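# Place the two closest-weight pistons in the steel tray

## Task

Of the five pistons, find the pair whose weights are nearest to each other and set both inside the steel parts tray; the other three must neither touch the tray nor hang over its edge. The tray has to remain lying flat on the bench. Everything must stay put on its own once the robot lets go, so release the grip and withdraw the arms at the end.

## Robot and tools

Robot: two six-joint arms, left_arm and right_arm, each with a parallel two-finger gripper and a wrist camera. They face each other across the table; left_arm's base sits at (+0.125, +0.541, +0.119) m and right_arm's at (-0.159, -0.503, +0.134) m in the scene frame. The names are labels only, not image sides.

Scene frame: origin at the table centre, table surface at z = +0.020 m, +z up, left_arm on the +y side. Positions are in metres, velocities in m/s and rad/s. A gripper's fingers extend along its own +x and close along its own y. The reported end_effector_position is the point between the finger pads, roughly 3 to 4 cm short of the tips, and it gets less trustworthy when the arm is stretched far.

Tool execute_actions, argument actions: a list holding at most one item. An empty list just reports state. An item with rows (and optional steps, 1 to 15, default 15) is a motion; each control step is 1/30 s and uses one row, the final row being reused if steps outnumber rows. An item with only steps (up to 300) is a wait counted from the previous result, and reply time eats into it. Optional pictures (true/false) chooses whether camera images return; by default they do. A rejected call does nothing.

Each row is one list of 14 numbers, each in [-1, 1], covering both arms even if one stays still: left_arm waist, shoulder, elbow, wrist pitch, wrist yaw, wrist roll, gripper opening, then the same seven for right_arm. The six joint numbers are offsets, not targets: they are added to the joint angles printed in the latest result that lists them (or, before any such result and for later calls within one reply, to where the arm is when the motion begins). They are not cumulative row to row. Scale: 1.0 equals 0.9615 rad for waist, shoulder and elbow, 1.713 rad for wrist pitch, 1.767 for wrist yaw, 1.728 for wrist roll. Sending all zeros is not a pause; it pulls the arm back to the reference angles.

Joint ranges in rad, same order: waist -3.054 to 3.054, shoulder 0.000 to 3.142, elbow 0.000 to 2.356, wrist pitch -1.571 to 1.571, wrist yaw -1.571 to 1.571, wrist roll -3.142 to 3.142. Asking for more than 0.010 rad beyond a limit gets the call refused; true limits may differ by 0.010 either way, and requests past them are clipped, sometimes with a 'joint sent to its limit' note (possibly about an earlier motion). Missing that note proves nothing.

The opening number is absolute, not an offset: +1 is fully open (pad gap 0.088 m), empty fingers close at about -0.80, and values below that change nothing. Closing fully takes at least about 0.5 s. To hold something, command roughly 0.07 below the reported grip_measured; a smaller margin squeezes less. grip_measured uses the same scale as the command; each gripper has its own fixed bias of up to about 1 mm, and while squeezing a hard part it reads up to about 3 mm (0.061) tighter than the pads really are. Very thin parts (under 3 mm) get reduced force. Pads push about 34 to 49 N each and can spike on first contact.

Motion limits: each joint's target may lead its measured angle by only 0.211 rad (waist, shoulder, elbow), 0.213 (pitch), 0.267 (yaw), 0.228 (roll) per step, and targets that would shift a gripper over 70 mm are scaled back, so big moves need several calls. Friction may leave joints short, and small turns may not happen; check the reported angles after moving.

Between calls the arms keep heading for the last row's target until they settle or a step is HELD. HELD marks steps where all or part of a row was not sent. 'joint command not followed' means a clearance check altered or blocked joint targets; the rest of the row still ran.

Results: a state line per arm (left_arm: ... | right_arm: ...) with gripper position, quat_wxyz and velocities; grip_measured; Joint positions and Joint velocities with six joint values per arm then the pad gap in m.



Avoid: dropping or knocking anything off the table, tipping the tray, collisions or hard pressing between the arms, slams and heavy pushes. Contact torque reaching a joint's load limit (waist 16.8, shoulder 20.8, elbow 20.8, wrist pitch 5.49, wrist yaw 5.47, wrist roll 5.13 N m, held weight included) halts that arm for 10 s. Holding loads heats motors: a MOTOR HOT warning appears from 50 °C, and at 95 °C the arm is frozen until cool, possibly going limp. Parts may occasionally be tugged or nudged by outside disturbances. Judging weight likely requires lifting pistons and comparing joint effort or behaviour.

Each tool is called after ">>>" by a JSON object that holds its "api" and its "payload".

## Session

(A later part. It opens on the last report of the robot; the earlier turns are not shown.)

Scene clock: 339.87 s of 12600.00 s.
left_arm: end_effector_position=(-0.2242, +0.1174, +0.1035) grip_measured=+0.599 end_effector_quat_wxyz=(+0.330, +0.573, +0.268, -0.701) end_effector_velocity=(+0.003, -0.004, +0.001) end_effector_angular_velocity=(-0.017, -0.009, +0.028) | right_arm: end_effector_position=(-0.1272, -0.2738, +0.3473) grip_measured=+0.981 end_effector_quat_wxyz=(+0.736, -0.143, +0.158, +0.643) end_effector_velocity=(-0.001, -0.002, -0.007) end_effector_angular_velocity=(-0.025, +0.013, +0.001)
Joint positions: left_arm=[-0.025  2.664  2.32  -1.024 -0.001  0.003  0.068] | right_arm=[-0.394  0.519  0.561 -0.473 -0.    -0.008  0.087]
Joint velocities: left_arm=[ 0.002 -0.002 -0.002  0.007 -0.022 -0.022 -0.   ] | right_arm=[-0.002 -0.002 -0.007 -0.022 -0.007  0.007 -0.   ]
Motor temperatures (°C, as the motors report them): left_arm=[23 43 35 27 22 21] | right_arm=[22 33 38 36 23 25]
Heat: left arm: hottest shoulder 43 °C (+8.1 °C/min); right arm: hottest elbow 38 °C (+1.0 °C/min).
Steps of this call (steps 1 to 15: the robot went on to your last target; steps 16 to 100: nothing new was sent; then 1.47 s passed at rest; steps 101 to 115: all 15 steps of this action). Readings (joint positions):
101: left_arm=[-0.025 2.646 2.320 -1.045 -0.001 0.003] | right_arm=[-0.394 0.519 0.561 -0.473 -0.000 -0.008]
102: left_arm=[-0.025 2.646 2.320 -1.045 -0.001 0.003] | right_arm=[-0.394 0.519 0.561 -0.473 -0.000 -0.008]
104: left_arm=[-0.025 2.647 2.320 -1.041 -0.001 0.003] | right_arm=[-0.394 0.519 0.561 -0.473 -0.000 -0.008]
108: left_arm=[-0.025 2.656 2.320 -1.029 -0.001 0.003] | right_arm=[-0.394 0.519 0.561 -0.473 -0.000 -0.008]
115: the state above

>>> {"api": "execute_actions", "payload": {"actions": [{"rows":[[0,0,0,0,0,0,0.85,0,0,0,0,0,0,1]],"steps":9}], "pictures": false}}

>>> {"api": "execute_actions", "payload": {"actions": [{"rows":[[0,-0.025,0,-0.01,0,0,0.85,0,0,0,0,0,0,1],[0,-0.05,0,-0.02,0,0,0.85,0,0,0,0,0,0,1],[0,-0.08,0,-0.035,0,0,0.85,0,0,0,0,0,0,1],[0,-0.11,0,-0.05,0,0,0.85,0,0,0,0,0,0,1],[0,-0.135,-0.02,-0.06,0,0,0.85,0,0,0,0,0,0,1],[0,-0.155,-0.04,-0.07,0,0,0.85,0,0,0,0,0,0,1],[0,-0.17,-0.055,-0.07,0,0,0.85,0,0,0,0,0,0,1]],"steps":15}], "pictures": false}}

>>> {"api": "execute_actions", "payload": {"actions": [{"rows":[[0.02,-0.06,-0.05,0.01,0,0,1,0,0,0,0,0,0,1],[0.05,-0.12,-0.11,0.02,0,0,1,0,0,0,0,0,0,1],[0.08,-0.17,-0.18,0.035,0,0,1,0,0,0,0,0,0,1],[0.11,-0.22,-0.25,0.05,0,0,1,0,0,0,0,0,0,1],[0.14,-0.27,-0.32,0.07,0,0,1,0,0,0,0,0,0,1],[0.17,-0.31,-0.39,0.09,0,0,1,0,0,0,0,0,0,1],[0.2,-0.35,-0.46,0.11,0,0,1,0,0,0,0,0,0,1],[0.225,-0.39,-0.53,0.13,0,0,1,0,0,0,0,0,0,1],[0.24,-0.42,-0.6,0.15,0,0,1,0,0,0,0,0,0,1],[0.252,-0.45,-0.67,0.17,0,0,1,0,0,0,0,0,0,1],[0.252,-0.47,-0.74,0.19,0,0,1,0,0,0,0,0,0,1],[0.252,-0.49,-0.81,0.21,0,0,1,0,0,0,0,0,0,1],[0.252,-0.5,-0.88,0.235,0,0,1,0,0,0,0,0,0,1],[0.252,-0.505,-0.94,0.26,0,0,1,0,0,0,0,0,0,1],[0.252,-0.505,-0.985,0.275,0,0,1,0,0,0,0,0,0,1]],"steps":15}], "pictures": false}}

>>> {"api": "execute_actions", "payload": {"actions": [{"steps":18}]}}

Scene clock: 353.73 s of 12600.00 s.
left_arm: end_effector_position=(-0.2242, +0.1174, +0.1031) grip_measured=+0.837 end_effector_quat_wxyz=(+0.330, +0.573, +0.268, -0.701) end_effector_velocity=(+0.003, +0.004, +0.002) end_effector_angular_velocity=(+0.010, -0.015, +0.006) | right_arm: end_effector_position=(-0.1272, -0.2738, +0.3473) grip_measured=+0.981 end_effector_quat_wxyz=(+0.736, -0.143, +0.158, +0.643) end_effector_velocity=(-0.000, +0.000, -0.001) end_effector_angular_velocity=(+0.004, +0.009, +0.001)
Joint positions: left_arm=[-0.025  2.665  2.32  -1.024 -0.001  0.003  0.08 ] | right_arm=[-0.394  0.519  0.561 -0.473 -0.    -0.008  0.087]
Joint velocities: left_arm=[-0.002 -0.007 -0.002 -0.022 -0.007 -0.007  0.006] | right_arm=[-0.002 -0.002 -0.007  0.007 -0.007  0.007  0.   ]
Motor temperatures (°C, as the motors report them): left_arm=[23 44 35 27 22 21] | right_arm=[22 33 38 36 23 25]
Heat: left arm: hottest shoulder 44 °C (+8.2 °C/min); right arm: hottest elbow 38 °C (+1.0 °C/min).
Steps of this call (steps 1 to 15: the robot went on to your last target; steps 16 to 90: nothing new was sent; then 10.57 s passed at rest; steps 91 to 99: all 9 steps of this action). Readings (joint positions):
91: left_arm=[-0.025 2.665 2.320 -1.024 -0.001 0.003] | right_arm=[-0.394 0.519 0.561 -0.473 -0.000 -0.008]
92: left_arm=[-0.025 2.665 2.320 -1.024 -0.001 0.003] | right_arm=[-0.394 0.519 0.561 -0.473 -0.000 -0.008]
94: left_arm=[-0.025 2.665 2.320 -1.024 -0.001 0.003] | right_arm=[-0.394 0.519 0.561 -0.473 -0.000 -0.008]
98: left_arm=[-0.025 2.665 2.320 -1.024 -0.001 0.003] | right_arm=[-0.394 0.519 0.561 -0.473 -0.000 -0.008]
99: the state above

Scene clock: 354.23 s of 12600.00 s.
left_arm: end_effector_position=(-0.2128, +0.1312, +0.1755) grip_measured=+0.847 end_effector_quat_wxyz=(+0.333, +0.565, +0.265, -0.707) end_effector_velocity=(+0.016, +0.016, -0.022) end_effector_angular_velocity=(+0.068, -0.082, +0.010) | right_arm: end_effector_position=(-0.1272, -0.2738, +0.3473) grip_measured=+0.981 end_effector_quat_wxyz=(+0.736, -0.143, +0.158, +0.643) end_effector_velocity=(-0.003, -0.002, -0.004) end_effector_angular_velocity=(-0.017, +0.005, +0.021)
Joint positions: left_arm=[-0.025  2.497  2.286 -1.138 -0.001  0.003  0.081] | right_arm=[-0.394  0.519  0.561 -0.473 -0.    -0.008  0.087]
Joint velocities: left_arm=[-0.002 -0.002 -0.071 -0.037 -0.022 -0.007  0.   ] | right_arm=[-0.002 -0.007 -0.002 -0.022 -0.022 -0.007 -0.   ]
Motor temperatures (°C, as the motors report them): left_arm=[23 45 35 27 22 21] | right_arm=[22 33 38 36 23 25]
Heat: left arm: hottest shoulder 45 °C (+9.2 °C/min); right arm: hottest elbow 38 °C (+1.0 °C/min).
Steps of this call (steps 1 to 15: all 15 steps of this action). Readings (joint positions):
1: left_arm=[-0.025 2.665 2.320 -1.026 -0.001 0.003] | right_arm=[-0.394 0.519 0.561 -0.473 -0.000 -0.008]
2: left_arm=[-0.025 2.662 2.320 -1.033 -0.001 0.003] | right_arm=[-0.394 0.519 0.561 -0.473 -0.000 -0.008]
4: left_arm=[-0.025 2.643 2.320 -1.069 -0.001 0.003] | right_arm=[-0.394 0.519 0.561 -0.473 -0.000 -0.008]
8: left_arm=[-0.025 2.560 2.290 -1.127 -0.001 0.003] | right_arm=[-0.394 0.519 0.561 -0.473 -0.000 -0.008]
15: the state above

Scene clock: 354.73 s of 12600.00 s.
left_arm: end_effector_position=(-0.0599, +0.1297, +0.1920) grip_measured=+0.984 end_effector_quat_wxyz=(+0.444, +0.487, +0.310, -0.685) end_effector_velocity=(+0.040, +0.248, -0.368) end_effector_angular_velocity=(+0.416, -0.153, -0.153) | right_arm: end_effector_position=(-0.1272, -0.2738, +0.3473) grip_measured=+0.981 end_effector_quat_wxyz=(+0.736, -0.143, +0.158, +0.643) end_effector_velocity=(-0.003, -0.001, -0.002) end_effector_angular_velocity=(-0.007, +0.003, +0.021)
Joint positions: left_arm=[ 0.24   2.017  1.526 -0.74  -0.007  0.003  0.087] | right_arm=[-0.394  0.519  0.561 -0.473 -0.    -0.008  0.087]
Joint velocities: left_arm=[-0.134 -0.247 -1.736  1.048  0.037  0.007  0.   ] | right_arm=[-0.002 -0.002 -0.002 -0.007 -0.022 -0.007 -0.   ]
Motor temperatures (°C, as the motors report them): left_arm=[23 45 35 27 22 21] | right_arm=[22 33 38 36 23 25]
Heat: left arm: hottest shoulder 45 °C (+9.1 °C/min); right arm: hottest elbow 38 °C (+1.0 °C/min).
Steps of this call (steps 1 to 15: all 15 steps of this action). Readings (joint positions):
1: left_arm=[-0.024 2.492 2.277 -1.135 -0.001 0.003] | right_arm=[-0.394 0.519 0.561 -0.473 -0.000 -0.008]
2: left_arm=[-0.021 2.478 2.252 -1.127 -0.000 0.003] | right_arm=[-0.394 0.519 0.561 -0.473 -0.000 -0.008]
4: left_arm=[-0.001 2.422 2.162 -1.097 0.002 0.003] | right_arm=[-0.394 0.519 0.561 -0.473 -0.000 -0.008]
8: left_arm=[0.110 2.239 1.931 -0.983 0.003 0.003] | right_arm=[-0.394 0.519 0.561 -0.473 -0.000 -0.008]
15: the state above

Scene clock: 355.33 s of 12600.00 s.
left_arm: end_effector_position=(-0.0542, +0.1682, +0.1434) grip_measured=+0.985 end_effector_quat_wxyz=(+0.417, +0.525, +0.328, -0.665) end_effector_velocity=(-0.001, +0.003, -0.000) end_effector_angular_velocity=(+0.010, +0.005, +0.003) | right_arm: end_effector_position=(-0.1272, -0.2738, +0.3473) grip_measured=+0.981 end_effector_quat_wxyz=(+0.736, -0.143, +0.158, +0.643) end_effector_velocity=(-0.003, -0.001, -0.002) end_effector_angular_velocity=(-0.007, +0.003, +0.021)
Joint positions: left_arm=[ 0.216  2.016  1.347 -0.667 -0.002  0.003  0.087] | right_arm=[-0.394  0.519  0.561 -0.473 -0.    -0.008  0.087]
Joint velocities: left_arm=[-0.002 -0.002 -0.002 -0.007  0.007 -0.007 -0.   ] | right_arm=[-0.002 -0.002 -0.002 -0.007 -0.022 -0.007 -0.   ]
Motor temperatures (°C, as the motors report them): left_arm=[23 45 35 27 22 21] | right_arm=[22 33 38 36 23 25]
Heat: left arm: hottest shoulder 45 °C (+9.0 °C/min); right arm: hottest elbow 38 °C (+1.0 °C/min).
Steps of this call (steps 1 to 18: the robot went on to your last target). Readings (joint positions):
1: left_arm=[0.235 2.013 1.473 -0.715 -0.005 0.003] | right_arm=[-0.394 0.519 0.561 -0.473 -0.000 -0.008]
2: left_arm=[0.228 2.013 1.430 -0.705 -0.004 0.003] | right_arm=[-0.394 0.519 0.561 -0.473 -0.000 -0.008]
4: left_arm=[0.219 2.018 1.370 -0.696 -0.002 0.003] | right_arm=[-0.394 0.519 0.561 -0.473 -0.000 -0.008]
8: left_arm=[0.216 2.018 1.347 -0.669 -0.002 0.003] | right_arm=[-0.394 0.519 0.561 -0.473 -0.000 -0.008]
18: the state above

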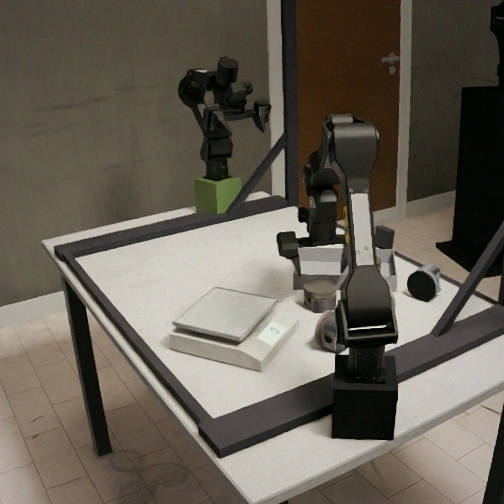

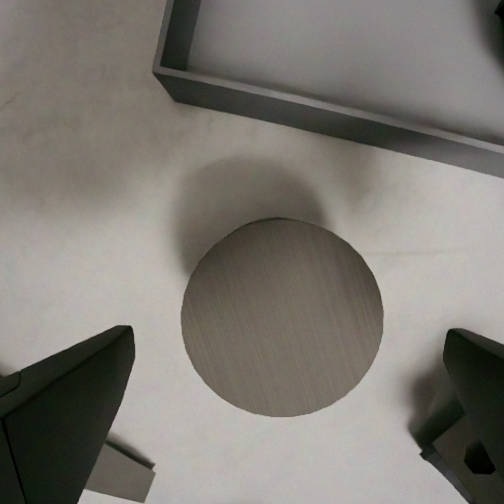

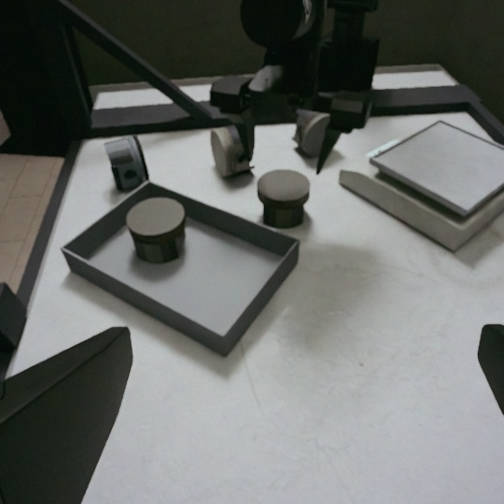

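>>> {"api": "execute_actions", "payload": {"actions": [{"rows":[[0,0.02,-0.01,0.01,0,0,1,0,0,0,0,0,0,1],[0,0.04,-0.02,0.022,0,0,1,0,0,0,0,0,0,1],[0,0.062,-0.03,0.035,0,0,1,0,0,0,0,0,0,1],[0,0.084,-0.04,0.048,0,0,1,0,0,0,0,0,0,1],[0,0.102,-0.048,0.06,0,0,1,0,0,0,0,0,0,1],[0,0.117,-0.055,0.07,0,0,1,0,0,0,0,0,0,1],[0,0.128,-0.06,0.078,0,0,1,0,0,0,0,0,0,1],[0,0.135,-0.062,0.083,0,0,1,0,0,0,0,0,0,1]],"steps":15}], "pictures": false}}

>>> {"api": "execute_actions", "payload": {"actions": [{"rows":[[0,0,0,0,0,0,0.8,0,0,0,0,0,0,1],[0,0,0,0,0,0,0.7,0,0,0,0,0,0,1],[0,0,0,0,0,0,0.65,0,0,0,0,0,0,1],[0,0,0,0,0,0,0.6,0,0,0,0,0,0,1],[0,0,0,0,0,0,0.55,0,0,0,0,0,0,1],[0,0,0,0,0,0,0.49,0,0,0,0,0,0,1]],"steps":13}], "pictures": false}}

>>> {"api": "execute_actions", "payload": {"actions": [{"rows":[[0,-0.035,0.015,-0.025,0,0,0.49,0,0,0,0,0,0,1],[0,-0.07,0.035,-0.055,0,0,0.49,0,0,0,0,0,0,1],[0,-0.1,0.06,-0.085,0,0,0.49,0,0,0,0,0,0,1],[0,-0.13,0.085,-0.115,0,0,0.49,0,0,0,0,0,0,1],[0,-0.155,0.11,-0.145,0,0,0.49,0,0,0,0,0,0,1],[0,-0.18,0.14,-0.175,0,0,0.49,0,0,0,0,0,0,1],[0,-0.2,0.168,-0.2,0,0,0.49,0,0,0,0,0,0,1]],"steps":15}], "pictures": false}}

>>> {"api": "execute_actions", "payload": {"actions": [{"rows":[[-0.01,0.02,0.06,-0.015,0,0,0.49,0,0,0,0,0,0,1],[-0.02,0.05,0.13,-0.03,0,0,0.49,0,0,0,0,0,0,1],[-0.03,0.08,0.2,-0.045,0,0,0.49,0,0,0,0,0,0,1],[-0.04,0.11,0.27,-0.06,0,0,0.49,0,0,0,0,0,0,1],[-0.05,0.15,0.34,-0.075,0,0,0.49,0,0,0,0,0,0,1],[-0.06,0.19,0.41,-0.09,0,0,0.49,0,0,0,0,0,0,1],[-0.07,0.23,0.48,-0.105,0,0,0.49,0,0,0,0,0,0,1],[-0.07,0.27,0.55,-0.12,0,0,0.49,0,0,0,0,0,0,1],[-0.07,0.31,0.62,-0.135,0,0,0.49,0,0,0,0,0,0,1],[-0.07,0.35,0.69,-0.15,0,0,0.49,0,0,0,0,0,0,1],[-0.07,0.39,0.76,-0.16,0,0,0.49,0,0,0,0,0,0,1],[-0.07,0.44,0.83,-0.17,0,0,0.49,0,0,0,0,0,0,1],[-0.07,0.49,0.88,-0.18,0,0,0.49,0,0,0,0,0,0,1],[-0.07,0.53,0.91,-0.187,0,0,0.49,0,0,0,0,0,0,1],[-0.07,0.575,0.91,-0.187,0,0,0.49,0,0,0,0,0,0,1]],"steps":15}], "pictures": false}}

>>> {"api": "execute_actions", "payload": {"actions": [{"steps":22}]}}

Scene clock: 368.53 s of 12600.00 s.
left_arm: end_effector_position=(-0.0535, +0.1697, +0.0882) grip_measured=+0.985 end_effector_quat_wxyz=(+0.412, +0.537, +0.335, -0.656) end_effector_velocity=(-0.009, -0.018, +0.004) end_effector_angular_velocity=(-0.090, +0.034, -0.008) | right_arm: end_effector_position=(-0.1272, -0.2738, +0.3473) grip_measured=+0.981 end_effector_quat_wxyz=(+0.736, -0.143, +0.158, +0.643) end_effector_velocity=(-0.003, -0.001, -0.003) end_effector_angular_velocity=(-0.007, +0.003, +0.021)
Joint positions: left_arm=[ 0.216  2.135  1.291 -0.527 -0.002  0.003  0.087] | right_arm=[-0.394  0.519  0.561 -0.473 -0.    -0.008  0.087]
Joint velocities: left_arm=[-0.002 -0.002 -0.002  0.095 -0.007  0.007  0.   ] | right_arm=[-0.002 -0.007 -0.007 -0.007 -0.022 -0.007 -0.   ]
Motor temperatures (°C, as the motors report them): left_arm=[23 44 35 27 22 21] | right_arm=[22 33 38 36 23 25]
Heat: left arm: hottest shoulder 44 °C (+6.1 °C/min); right arm: hottest elbow 38 °C (+0.0 °C/min).
Steps of this call (steps 1 to 15: the robot went on to your last target; steps 16 to 90: nothing new was sent; then 9.70 s passed at rest; steps 91 to 105: all 15 steps of this action). Readings (joint positions):
91: left_arm=[0.216 2.016 1.347 -0.665 -0.002 0.003] | right_arm=[-0.394 0.519 0.561 -0.473 -0.000 -0.008]
92: left_arm=[0.216 2.018 1.345 -0.657 -0.002 0.003] | right_arm=[-0.394 0.519 0.561 -0.473 -0.000 -0.008]
94: left_arm=[0.216 2.034 1.339 -0.622 -0.002 0.003] | right_arm=[-0.394 0.519 0.561 -0.473 -0.000 -0.008]
98: left_arm=[0.216 2.097 1.313 -0.557 -0.002 0.003] | right_arm=[-0.394 0.519 0.561 -0.473 -0.000 -0.008]
105: the state above

Scene clock: 368.97 s of 12600.00 s.
left_arm: end_effector_position=(-0.0537, +0.1695, +0.0882) grip_measured=+0.597 end_effector_quat_wxyz=(+0.412, +0.537, +0.335, -0.656) end_effector_velocity=(+0.002, +0.003, -0.001) end_effector_angular_velocity=(+0.010, -0.008, +0.021) | right_arm: end_effector_position=(-0.1272, -0.2738, +0.3473) grip_measured=+0.981 end_effector_quat_wxyz=(+0.736, -0.143, +0.158, +0.643) end_effector_velocity=(+0.001, +0.000, +0.001) end_effector_angular_velocity=(+0.007, -0.005, +0.002)
Joint positions: left_arm=[ 0.216  2.135  1.291 -0.526 -0.001  0.003  0.068] | right_arm=[-0.394  0.519  0.561 -0.473 -0.    -0.008  0.087]
Joint velocities: left_arm=[-0.002 -0.002 -0.007 -0.007 -0.007 -0.022 -0.   ] | right_arm=[-0.007 -0.002 -0.002  0.007 -0.007 -0.007 -0.   ]
Motor temperatures (°C, as the motors report them): left_arm=[23 44 35 27 22 21] | right_arm=[22 33 38 36 23 25]
Heat: left arm: hottest shoulder 44 °C (+6.0 °C/min); right arm: hottest elbow 38 °C (+0.0 °C/min).
Steps of this call (steps 1 to 13: all 13 steps of this action). Readings (joint positions):
1: left_arm=[0.216 2.135 1.291 -0.525 -0.002 0.003] | right_arm=[-0.394 0.519 0.561 -0.473 -0.000 -0.008]
2: left_arm=[0.216 2.135 1.291 -0.525 -0.002 0.003] | right_arm=[-0.394 0.519 0.561 -0.473 -0.000 -0.008]
4: left_arm=[0.216 2.135 1.291 -0.525 -0.002 0.003] | right_arm=[-0.394 0.519 0.561 -0.473 -0.000 -0.008]
8: left_arm=[0.216 2.135 1.291 -0.526 -0.002 0.003] | right_arm=[-0.394 0.519 0.561 -0.473 -0.000 -0.008]
13: the state above

Scene clock: 369.47 s of 12600.00 s.
left_arm: end_effector_position=(-0.0520, +0.1730, +0.1955) grip_measured=+0.597 end_effector_quat_wxyz=(+0.416, +0.528, +0.330, -0.663) end_effector_velocity=(+0.011, +0.028, -0.007) end_effector_angular_velocity=(+0.128, -0.056, -0.011) | right_arm: end_effector_position=(-0.1272, -0.2738, +0.3473) grip_measured=+0.981 end_effector_quat_wxyz=(+0.736, -0.143, +0.158, +0.643) end_effector_velocity=(-0.001, -0.001, -0.002) end_effector_angular_velocity=(-0.006, +0.011, +0.001)
Joint positions: left_arm=[ 0.216  1.938  1.455 -0.862 -0.001  0.003  0.068] | right_arm=[-0.394  0.519  0.561 -0.473 -0.    -0.008  0.087]
Joint velocities: left_arm=[-0.002 -0.002 -0.002 -0.139  0.007  0.007 -0.   ] | right_arm=[-0.002 -0.002 -0.002 -0.007 -0.007  0.007  0.   ]
Motor temperatures (°C, as the motors report them): left_arm=[23 44 35 27 22 21] | right_arm=[22 33 38 36 23 25]
Heat: left arm: hottest shoulder 44 °C (+6.1 °C/min); right arm: hottest elbow 38 °C (+0.0 °C/min).
Steps of this call (steps 1 to 15: all 15 steps of this action). Readings (joint positions):
1: left_arm=[0.216 2.134 1.292 -0.532 -0.001 0.003] | right_arm=[-0.394 0.519 0.561 -0.473 -0.000 -0.008]
2: left_arm=[0.216 2.128 1.297 -0.554 -0.001 0.003] | right_arm=[-0.394 0.519 0.561 -0.473 -0.000 -0.008]
4: left_arm=[0.216 2.103 1.313 -0.639 -0.001 0.003] | right_arm=[-0.394 0.519 0.561 -0.473 -0.000 -0.008]
8: left_arm=[0.216 2.015 1.392 -0.802 -0.001 0.003] | right_arm=[-0.394 0.519 0.561 -0.473 -0.000 -0.008]
15: the state above

Scene clock: 369.97 s of 12600.00 s.
left_arm: end_effector_position=(-0.1349, +0.0866, +0.2262) grip_measured=+0.597 end_effector_quat_wxyz=(+0.403, +0.515, +0.297, -0.696) end_effector_velocity=(-0.094, -0.165, -0.224) end_effector_angular_velocity=(+0.115, -0.039, +0.008) | right_arm: end_effector_position=(-0.1272, -0.2738, +0.3473) grip_measured=+0.981 end_effector_quat_wxyz=(+0.736, -0.143, +0.158, +0.643) end_effector_velocity=(-0.001, -0.001, -0.001) end_effector_angular_velocity=(-0.003, -0.003, +0.007)
Joint positions: left_arm=[ 0.145  2.37   2.243 -1.147 -0.001  0.003  0.068] | right_arm=[-0.394  0.519  0.561 -0.473 -0.    -0.008  0.087]
Joint velocities: left_arm=[ 0.007  1.17   1.189 -0.139  0.022 -0.007 -0.   ] | right_arm=[-0.002 -0.007 -0.002 -0.007 -0.007 -0.007 -0.   ]
Motor temperatures (°C, as the motors report them): left_arm=[23 44 35 27 22 21] | right_arm=[22 33 38 36 23 25]
Heat: left arm: hottest shoulder 44 °C (+6.0 °C/min); right arm: hottest elbow 38 °C (+0.0 °C/min).
Steps of this call (steps 1 to 15: all 15 steps of this action). Readings (joint positions):
1: left_arm=[0.215 1.941 1.459 -0.874 -0.001 0.003] | right_arm=[-0.394 0.519 0.561 -0.473 -0.000 -0.008]
2: left_arm=[0.214 1.952 1.478 -0.895 -0.001 0.003] | right_arm=[-0.394 0.519 0.561 -0.473 -0.000 -0.008]
4: left_arm=[0.206 1.991 1.562 -0.929 -0.001 0.003] | right_arm=[-0.394 0.519 0.561 -0.473 -0.000 -0.008]
8: left_arm=[0.170 2.101 1.814 -1.009 -0.001 0.003] | right_arm=[-0.394 0.519 0.561 -0.473 -0.000 -0.008]
15: the state above

Scene clock: 370.70 s of 12600.00 s.
left_arm: end_effector_position=(-0.1372, +0.0818, +0.1879) grip_measured=+0.597 end_effector_quat_wxyz=(+0.391, +0.542, +0.312, -0.675) end_effector_velocity=(-0.000, -0.001, +0.001) end_effector_angular_velocity=(-0.004, +0.008, -0.006) | right_arm: end_effector_position=(-0.1272, -0.2738, +0.3473) grip_measured=+0.981 end_effector_quat_wxyz=(+0.736, -0.143, +0.158, +0.643) end_effector_velocity=(-0.003, -0.001, -0.002) end_effector_angular_velocity=(-0.007, +0.003, +0.021)
Joint positions: left_arm=[ 0.146  2.488  2.32  -1.182 -0.001  0.003  0.068] | right_arm=[-0.394  0.519  0.561 -0.473 -0.    -0.008  0.087]
Joint velocities: left_arm=[ 0.002 -0.002 -0.002  0.007  0.007  0.007 -0.   ] | right_arm=[-0.002 -0.002 -0.002 -0.007 -0.022 -0.007 -0.   ]
Motor temperatures (°C, as the motors report them): left_arm=[23 44 35 27 22 21] | right_arm=[22 33 38 36 23 25]
Heat: left arm: hottest shoulder 44 °C (+6.1 °C/min); right arm: hottest elbow 38 °C (+0.0 °C/min).
Steps of this call (steps 1 to 22: the robot went on to your last target). Readings (joint positions):
1: left_arm=[0.145 2.401 2.274 -1.153 -0.001 0.003] | right_arm=[-0.394 0.519 0.561 -0.473 -0.000 -0.008]
2: left_arm=[0.145 2.425 2.291 -1.162 -0.001 0.003] | right_arm=[-0.394 0.519 0.561 -0.473 -0.000 -0.008]
4: left_arm=[0.146 2.460 2.299 -1.178 -0.001 0.003] | right_arm=[-0.394 0.519 0.561 -0.473 -0.000 -0.008]
8: left_arm=[0.146 2.488 2.300 -1.182 -0.001 0.003] | right_arm=[-0.394 0.519 0.561 -0.473 -0.000 -0.008]
22: the state above

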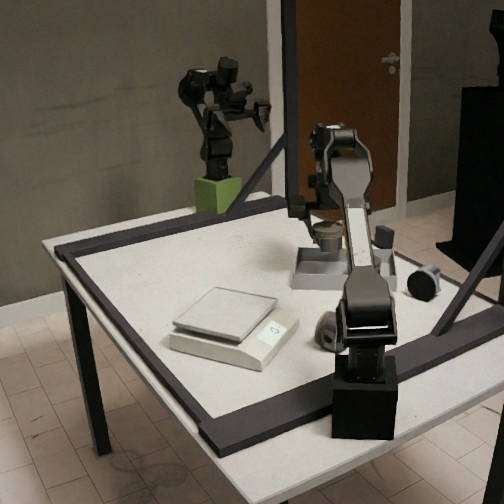

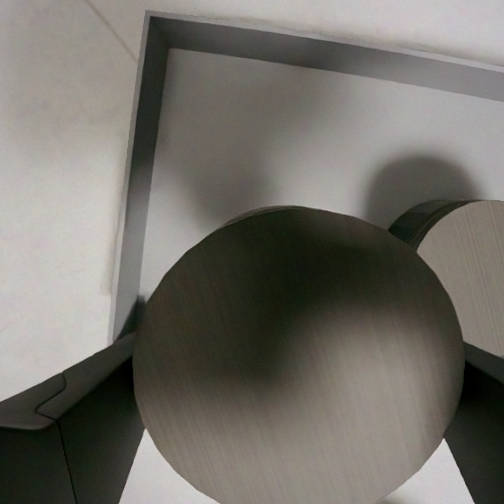

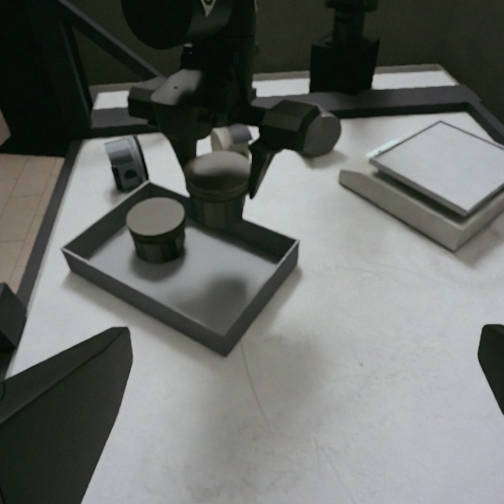

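>>> {"api": "execute_actions", "payload": {"actions": [{"rows":[[0.016,0.02,0,0.01,0,0,0.49,0,0,0,0,0,0,1],[0.016,0.042,0,0.02,0,0,0.49,0,0,0,0,0,0,1],[0.016,0.064,0,0.031,0,0,0.49,0,0,0,0,0,0,1],[0.016,0.086,0,0.042,0,0,0.49,0,0,0,0,0,0,1],[0.016,0.106,0,0.051,0,0,0.49,0,0,0,0,0,0,1],[0.016,0.123,0,0.06,0,0,0.49,0,0,0,0,0,0,1],[0.016,0.138,0,0.067,0,0,0.49,0,0,0,0,0,0,1],[0.016,0.151,0,0.073,0,0,0.49,0,0,0,0,0,0,1],[0.016,0.16,0,0.077,0,0,0.49,0,0,0,0,0,0,1],[0.016,0.167,0,0.08,0,0,0.49,0,0,0,0,0,0,1]],"steps":15}], "pictures": false}}

>>> {"api": "execute_actions", "payload": {"actions": [{"steps":6}], "pictures": false}}

>>> {"api": "execute_actions", "payload": {"actions": [{"rows":[[0,0.008,0,0.002,0,0,0.49,0,0,0,0,0,0,1],[0,0.014,0,0.004,0,0,0.49,0,0,0,0,0,0,1],[0,0.019,0,0.006,0,0,0.49,0,0,0,0,0,0,1],[0,0.024,0,0.008,0,0,0.49,0,0,0,0,0,0,1],[0,0.029,0,0.01,0,0,0.49,0,0,0,0,0,0,1],[0,0.034,0,0.012,0,0,0.49,0,0,0,0,0,0,1],[0,0.04,0,0.013,0,0,0.49,0,0,0,0,0,0,1]],"steps":15}]}}

Scene clock: 378.57 s of 12600.00 s.
left_arm: end_effector_position=(-0.1378, +0.0647, +0.1102) grip_measured=+0.597 end_effector_quat_wxyz=(+0.391, +0.551, +0.323, -0.663) end_effector_velocity=(-0.005, -0.013, +0.001) end_effector_angular_velocity=(-0.063, +0.012, +0.009) | right_arm: end_effector_position=(-0.1272, -0.2738, +0.3473) grip_measured=+0.981 end_effector_quat_wxyz=(+0.736, -0.143, +0.158, +0.643) end_effector_velocity=(+0.003, -0.001, -0.002) end_effector_angular_velocity=(-0.008, -0.001, -0.021)
Joint positions: left_arm=[ 0.16   2.648  2.317 -1.054 -0.001  0.003  0.068] | right_arm=[-0.394  0.519  0.561 -0.473 -0.    -0.008  0.087]
Joint velocities: left_arm=[-0.002  0.002 -0.002  0.066 -0.022 -0.007 -0.   ] | right_arm=[ 0.002 -0.002 -0.002 -0.007  0.022  0.007 -0.   ]
Motor temperatures (°C, as the motors report them): left_arm=[23 46 36 27 22 21] | right_arm=[22 33 38 36 23 25]
Heat: left arm: hottest shoulder 46 °C (+7.1 °C/min); right arm: hottest elbow 38 °C (+0.0 °C/min).
Steps of this call (steps 1 to 15: the robot went on to your last target; steps 16 to 90: nothing new was sent; then 4.37 s passed at rest; steps 91 to 105: all 15 steps of this action). Readings (joint positions):
91: left_arm=[0.146 2.488 2.320 -1.182 -0.001 0.003] | right_arm=[-0.394 0.519 0.561 -0.473 -0.000 -0.008]
92: left_arm=[0.147 2.491 2.320 -1.177 -0.001 0.003] | right_arm=[-0.394 0.519 0.561 -0.473 -0.000 -0.008]
94: left_arm=[0.151 2.507 2.320 -1.144 -0.001 0.003] | right_arm=[-0.394 0.519 0.561 -0.473 -0.000 -0.008]
98: left_arm=[0.159 2.570 2.321 -1.087 -0.001 0.003] | right_arm=[-0.394 0.519 0.561 -0.473 -0.000 -0.008]
105: the state above

Scene clock: 378.77 s of 12600.00 s.
left_arm: end_effector_position=(-0.1387, +0.0631, +0.1106) grip_measured=+0.597 end_effector_quat_wxyz=(+0.392, +0.548, +0.321, -0.666) end_effector_velocity=(-0.003, -0.000, +0.003) end_effector_angular_velocity=(-0.007, +0.013, +0.003) | right_arm: end_effector_position=(-0.1272, -0.2738, +0.3473) grip_measured=+0.981 end_effector_quat_wxyz=(+0.736, -0.143, +0.158, +0.643) end_effector_velocity=(+0.000, -0.002, -0.005) end_effector_angular_velocity=(-0.025, -0.020, +0.005)
Joint positions: left_arm=[ 0.16   2.648  2.317 -1.045 -0.001  0.003  0.068] | right_arm=[-0.394  0.519  0.561 -0.473 -0.    -0.008  0.087]
Joint velocities: left_arm=[-0.002 -0.007 -0.002  0.007  0.007 -0.007  0.   ] | right_arm=[ 0.002 -0.002 -0.002 -0.022  0.007 -0.022 -0.   ]
Motor temperatures (°C, as the motors report them): left_arm=[23 46 36 27 22 21] | right_arm=[22 33 38 36 23 25]
Heat: left arm: hottest shoulder 46 °C (+7.1 °C/min); right arm: hottest elbow 38 °C (+0.0 °C/min).
Steps of this call (steps 1 to 6: the robot went on to your last target). Readings (joint positions):
1: left_arm=[0.160 2.648 2.317 -1.052 -0.001 0.003] | right_arm=[-0.394 0.519 0.561 -0.473 -0.000 -0.008]
2: left_arm=[0.160 2.648 2.317 -1.049 -0.001 0.003] | right_arm=[-0.394 0.519 0.561 -0.473 -0.000 -0.008]
4: left_arm=[0.160 2.648 2.317 -1.045 -0.001 0.003] | right_arm=[-0.394 0.519 0.561 -0.473 -0.000 -0.008]
6: the state above

Scene clock: 379.27 s of 12600.00 s.
left_arm: end_effector_position=(-0.1399, +0.0610, +0.1018) grip_measured=+0.598 end_effector_quat_wxyz=(+0.393, +0.547, +0.321, -0.666) end_effector_velocity=(+0.002, +0.005, -0.003) end_effector_angular_velocity=(+0.021, -0.018, +0.006) | right_arm: end_effector_position=(-0.1272, -0.2738, +0.3473) grip_measured=+0.981 end_effector_quat_wxyz=(+0.736, -0.143, +0.158, +0.643) end_effector_velocity=(+0.002, -0.001, -0.002) end_effector_angular_velocity=(-0.009, -0.009, -0.006)
Joint positions: left_arm=[ 0.16   2.666  2.317 -1.024 -0.001  0.003  0.068] | right_arm=[-0.394  0.519  0.561 -0.473 -0.    -0.008  0.087]
Joint velocities: left_arm=[-0.002  0.002 -0.002 -0.022 -0.007 -0.007  0.   ] | right_arm=[-0.002 -0.002 -0.002 -0.007  0.007 -0.007 -0.   ]
Motor temperatures (°C, as the motors report them): left_arm=[23 46 36 27 22 21] | right_arm=[22 33 38 36 23 25]
Heat: left arm: hottest shoulder 46 °C (+7.0 °C/min); right arm: hottest elbow 38 °C (+0.0 °C/min).
Steps of this call (steps 1 to 15: all 15 steps of this action). Readings (joint positions):
1: left_arm=[0.160 2.648 2.317 -1.045 -0.001 0.003] | right_arm=[-0.394 0.519 0.561 -0.473 -0.000 -0.008]
2: left_arm=[0.160 2.649 2.317 -1.045 -0.001 0.003] | right_arm=[-0.394 0.519 0.561 -0.473 -0.000 -0.008]
4: left_arm=[0.160 2.651 2.317 -1.043 -0.001 0.003] | right_arm=[-0.394 0.519 0.561 -0.473 -0.000 -0.008]
8: left_arm=[0.160 2.656 2.317 -1.028 -0.001 0.003] | right_arm=[-0.394 0.519 0.561 -0.473 -0.000 -0.008]
15: the state above

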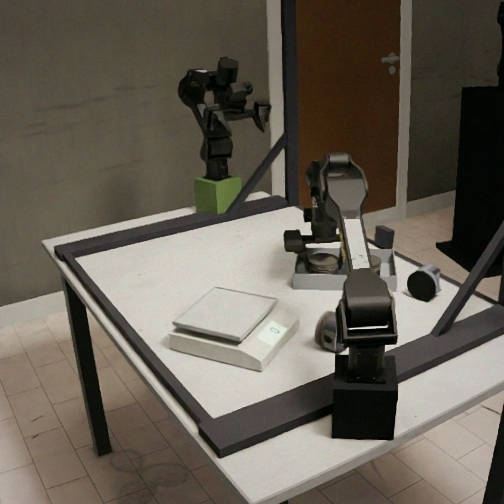

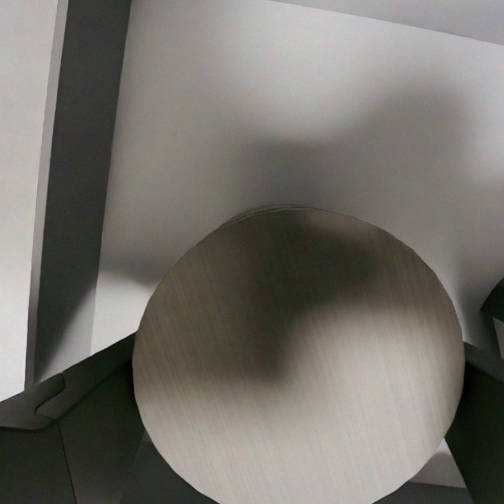

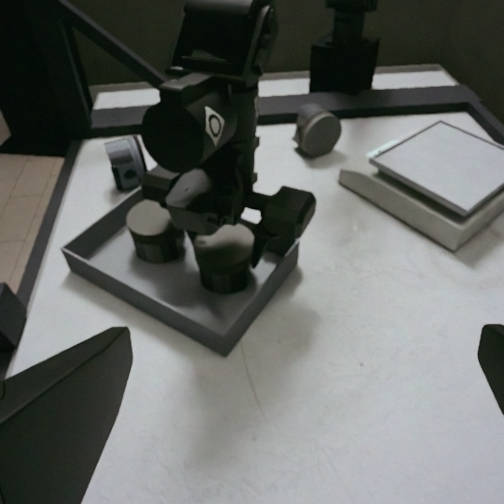

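>>> {"api": "execute_actions", "payload": {"actions": [{"rows":[[0,0,0,0,0,0,0.8,0,0,0,0,0,0,1]],"steps":9}], "pictures": false}}

>>> {"api": "execute_actions", "payload": {"actions": [{"rows":[[0,-0.025,0,-0.01,0,0,0.8,0,0,0,0,0,0,1],[0,-0.05,0,-0.02,0,0,0.8,0,0,0,0,0,0,1],[0,-0.08,0,-0.035,0,0,0.8,0,0,0,0,0,0,1],[0,-0.11,0,-0.05,0,0,0.8,0,0,0,0,0,0,1],[0,-0.14,0,-0.06,0,0,0.8,0,0,0,0,0,0,1],[0,-0.17,0,-0.07,0,0,0.8,0,0,0,0,0,0,1],[0,-0.2,0,-0.08,0,0,0.8,0,0,0,0,0,0,1],[0,-0.24,-0.03,-0.08,0,0,0.8,0,0,0,0,0,0,1],[0,-0.29,-0.07,-0.08,0,0,0.8,0,0,0,0,0,0,1],[0,-0.35,-0.12,-0.08,0,0,0.8,0,0,0,0,0,0,1],[-0.05,-0.42,-0.18,-0.08,0,0,0.8,0,0,0,0,0,0,1],[-0.1,-0.5,-0.25,-0.08,0,0,0.8,0,0,0,0,0,0,1],[-0.2,-0.9,-0.65,-0.08,0,0,0.8,0,0,0,0,0,0,1]],"steps":15}], "pictures": false}}

>>> {"api": "execute_actions", "payload": {"actions": [{"steps":25}]}}

Scene clock: 385.77 s of 12600.00 s.
left_arm: end_effector_position=(-0.1399, +0.0611, +0.1014) grip_measured=+0.788 end_effector_quat_wxyz=(+0.392, +0.547, +0.321, -0.666) end_effector_velocity=(+0.001, +0.003, +0.004) end_effector_angular_velocity=(+0.008, -0.011, +0.006) | right_arm: end_effector_position=(-0.1272, -0.2738, +0.3473) grip_measured=+0.981 end_effector_quat_wxyz=(+0.736, -0.143, +0.158, +0.643) end_effector_velocity=(+0.002, -0.001, -0.002) end_effector_angular_velocity=(-0.010, -0.022, +0.000)
Joint positions: left_arm=[ 0.16   2.667  2.317 -1.024 -0.001  0.003  0.078] | right_arm=[-0.394  0.519  0.561 -0.473 -0.    -0.008  0.087]
Joint velocities: left_arm=[-0.002 -0.007  0.002 -0.022 -0.007 -0.007  0.005] | right_arm=[-0.002 -0.002 -0.002 -0.007  0.007 -0.022 -0.   ]
Motor temperatures (°C, as the motors report them): left_arm=[23 46 36 27 22 21] | right_arm=[22 33 38 36 23 25]
Heat: left arm: hottest shoulder 46 °C (+6.1 °C/min); right arm: hottest elbow 38 °C (+0.0 °C/min).
Steps of this call (steps 1 to 15: the robot went on to your last target; steps 16 to 90: nothing new was sent; then 3.20 s passed at rest; steps 91 to 99: all 9 steps of this action). Readings (joint positions):
91: left_arm=[0.160 2.667 2.317 -1.024 -0.001 0.003] | right_arm=[-0.394 0.519 0.561 -0.473 -0.000 -0.008]
92: left_arm=[0.160 2.667 2.317 -1.024 -0.001 0.003] | right_arm=[-0.394 0.519 0.561 -0.473 -0.000 -0.008]
94: left_arm=[0.160 2.667 2.317 -1.024 -0.001 0.003] | right_arm=[-0.394 0.519 0.561 -0.473 -0.000 -0.008]
98: left_arm=[0.160 2.667 2.317 -1.024 -0.001 0.003] | right_arm=[-0.394 0.519 0.561 -0.473 -0.000 -0.008]
99: the state above

Scene clock: 386.27 s of 12600.00 s.
left_arm: end_effector_position=(-0.1437, +0.1296, +0.2596) grip_measured=+0.797 end_effector_quat_wxyz=(+0.385, +0.522, +0.278, -0.709) end_effector_velocity=(-0.234, +0.501, +0.306) end_effector_angular_velocity=(-0.171, +0.118, -0.964) | right_arm: end_effector_position=(-0.1272, -0.2738, +0.3473) grip_measured=+0.981 end_effector_quat_wxyz=(+0.736, -0.143, +0.158, +0.643) end_effector_velocity=(-0.001, -0.001, -0.004) end_effector_angular_velocity=(-0.013, -0.002, +0.007)
Joint positions: left_arm=[ 0.084  2.201  2.088 -1.152 -0.007  0.003  0.078] | right_arm=[-0.394  0.519  0.561 -0.473 -0.    -0.008  0.087]
Joint velocities: left_arm=[-0.955 -1.536 -1.321 -0.007  0.007  0.007 -0.   ] | right_arm=[-0.002 -0.002 -0.007 -0.007 -0.007 -0.007 -0.   ]
Motor temperatures (°C, as the motors report them): left_arm=[23 46 36 27 22 21] | right_arm=[22 33 38 36 23 25]
Heat: left arm: hottest shoulder 46 °C (+6.0 °C/min); right arm: hottest elbow 38 °C (+0.0 °C/min).
Steps of this call (steps 1 to 15: all 15 steps of this action). Readings (joint positions):
1: left_arm=[0.160 2.667 2.317 -1.026 -0.001 0.003] | right_arm=[-0.394 0.519 0.561 -0.473 -0.000 -0.008]
2: left_arm=[0.160 2.664 2.317 -1.033 -0.001 0.003] | right_arm=[-0.394 0.519 0.561 -0.473 -0.000 -0.008]
4: left_arm=[0.160 2.646 2.317 -1.068 -0.001 0.003] | right_arm=[-0.394 0.519 0.561 -0.473 -0.000 -0.008]
8: left_arm=[0.160 2.554 2.312 -1.133 -0.001 0.003] | right_arm=[-0.394 0.519 0.561 -0.473 -0.000 -0.008]
15: the state above

Scene clock: 387.10 s of 12600.00 s.
left_arm: end_effector_position=(-0.1292, +0.2371, +0.3071) grip_measured=+0.797 end_effector_quat_wxyz=(+0.341, +0.535, +0.249, -0.732) end_effector_velocity=(+0.000, +0.003, -0.004) end_effector_angular_velocity=(+0.016, -0.007, -0.012) | right_arm: end_effector_position=(-0.1272, -0.2738, +0.3473) grip_measured=+0.981 end_effector_quat_wxyz=(+0.736, -0.143, +0.158, +0.643) end_effector_velocity=(-0.002, -0.003, -0.004) end_effector_angular_velocity=(-0.019, -0.014, +0.018)
Joint positions: left_arm=[-0.032  1.801  1.702 -1.163  0.     0.003  0.078] | right_arm=[-0.394  0.519  0.561 -0.473 -0.    -0.008  0.087]
Joint velocities: left_arm=[-0.002  0.002 -0.007 -0.007  0.007  0.007 -0.   ] | right_arm=[ 0.002 -0.007 -0.002 -0.022 -0.007 -0.022 -0.   ]
Motor temperatures (°C, as the motors report them): left_arm=[23 46 36 27 22 21] | right_arm=[22 33 38 36 23 25]
Heat: left arm: hottest shoulder 46 °C (+6.0 °C/min); right arm: hottest elbow 38 °C (+0.0 °C/min).
Steps of this call (steps 1 to 25: the robot went on to your last target). Readings (joint positions):
1: left_arm=[0.051 2.146 2.037 -1.151 -0.006 0.003] | right_arm=[-0.394 0.519 0.561 -0.473 -0.000 -0.008]
2: left_arm=[0.017 2.089 1.979 -1.152 -0.003 0.003] | right_arm=[-0.394 0.519 0.561 -0.473 -0.000 -0.008]
4: left_arm=[-0.037 1.972 1.854 -1.157 0.004 0.003] | right_arm=[-0.394 0.519 0.561 -0.473 -0.000 -0.008]
8: left_arm=[-0.049 1.823 1.735 -1.165 0.003 0.003] | right_arm=[-0.394 0.519 0.561 -0.473 -0.000 -0.008]
25: the state above

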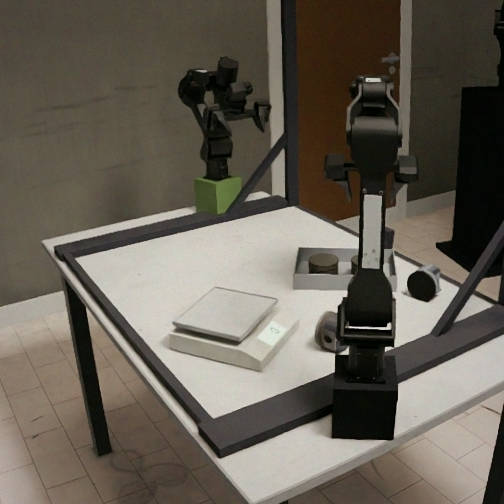

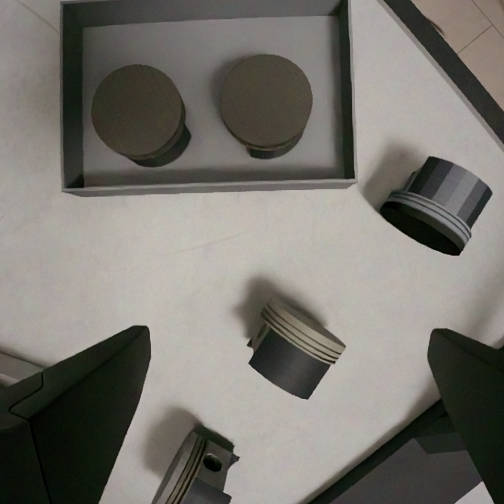

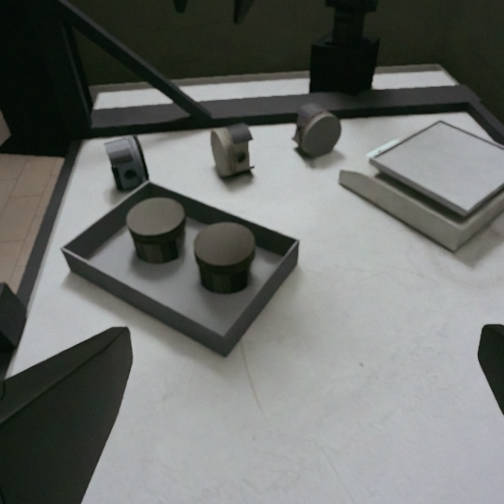

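>>> {"api": "execute_actions", "payload": {"actions": []}}

Scene clock: 395.93 s of 12600.00 s.
left_arm: end_effector_position=(-0.1292, +0.2371, +0.3071) grip_measured=+0.797 end_effector_quat_wxyz=(+0.341, +0.535, +0.249, -0.732) end_effector_velocity=(+0.003, +0.000, -0.000) end_effector_angular_velocity=(-0.009, -0.022, -0.003) | right_arm: end_effector_position=(-0.1272, -0.2738, +0.3473) grip_measured=+0.981 end_effector_quat_wxyz=(+0.736, -0.143, +0.158, +0.643) end_effector_velocity=(-0.001, -0.001, -0.002) end_effector_angular_velocity=(-0.010, -0.016, +0.013)
Joint positions: left_arm=[-0.032  1.801  1.702 -1.163  0.     0.003  0.078] | right_arm=[-0.394  0.519  0.561 -0.473 -0.    -0.008  0.087]
Joint velocities: left_arm=[-0.002 -0.002 -0.002 -0.007 -0.022  0.007 -0.   ] | right_arm=[-0.002 -0.002 -0.002 -0.007 -0.007 -0.022 -0.   ]
Motor temperatures (°C, as the motors report them): left_arm=[23 45 36 27 22 21] | right_arm=[22 33 38 36 23 25]
Heat: left arm: hottest shoulder 45 °C (+3.0 °C/min); right arm: hottest elbow 38 °C (+0.0 °C/min).
Steps of this call (steps 1 to 15: the robot went on to your last target; steps 16 to 90: nothing new was sent; then 5.83 s passed at rest). Readings (joint positions):
1: left_arm=[-0.032 1.801 1.702 -1.163 0.000 0.003] | right_arm=[-0.394 0.519 0.561 -0.473 -0.000 -0.008]
2: left_arm=[-0.032 1.801 1.702 -1.163 0.000 0.003] | right_arm=[-0.394 0.519 0.561 -0.473 -0.000 -0.008]
4: left_arm=[-0.032 1.801 1.702 -1.163 0.000 0.003] | right_arm=[-0.394 0.519 0.561 -0.473 -0.000 -0.008]
8: left_arm=[-0.032 1.801 1.702 -1.163 0.000 0.003] | right_arm=[-0.394 0.519 0.561 -0.473 -0.000 -0.008]
90: the state above
All arms were judged still, so your last target was given up. Only a new action makes them travel on or press farther. Fingers that are still opening or closing keep moving.

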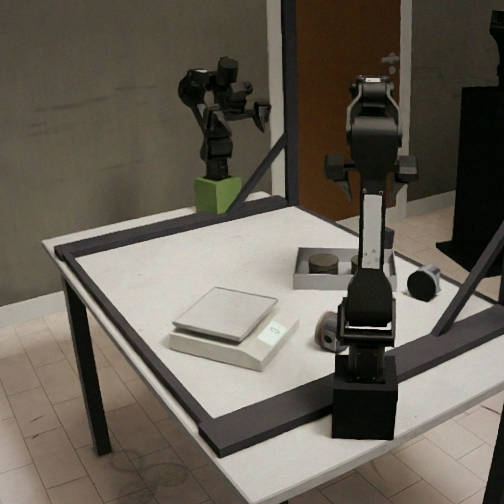

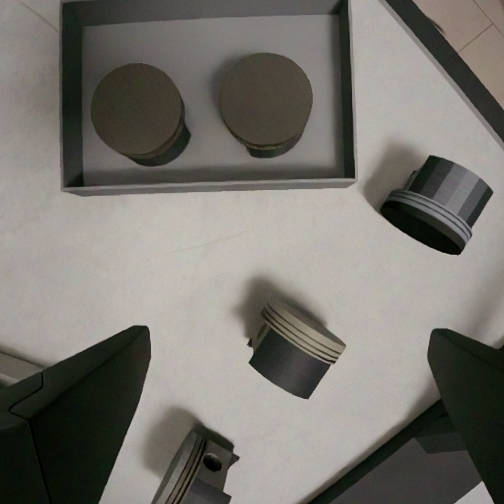

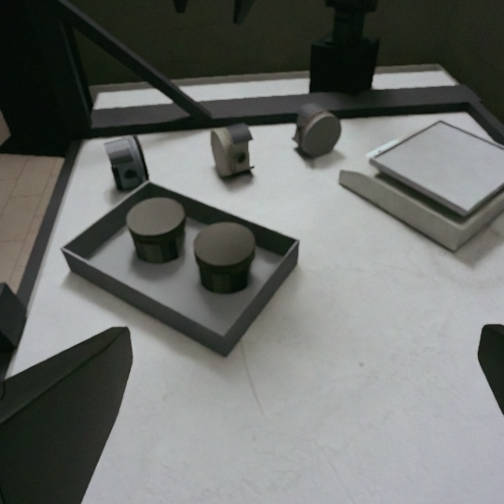

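>>> {"api": "finished_scene", "payload": {"scene": 2}}

The scene is finished: the task was done.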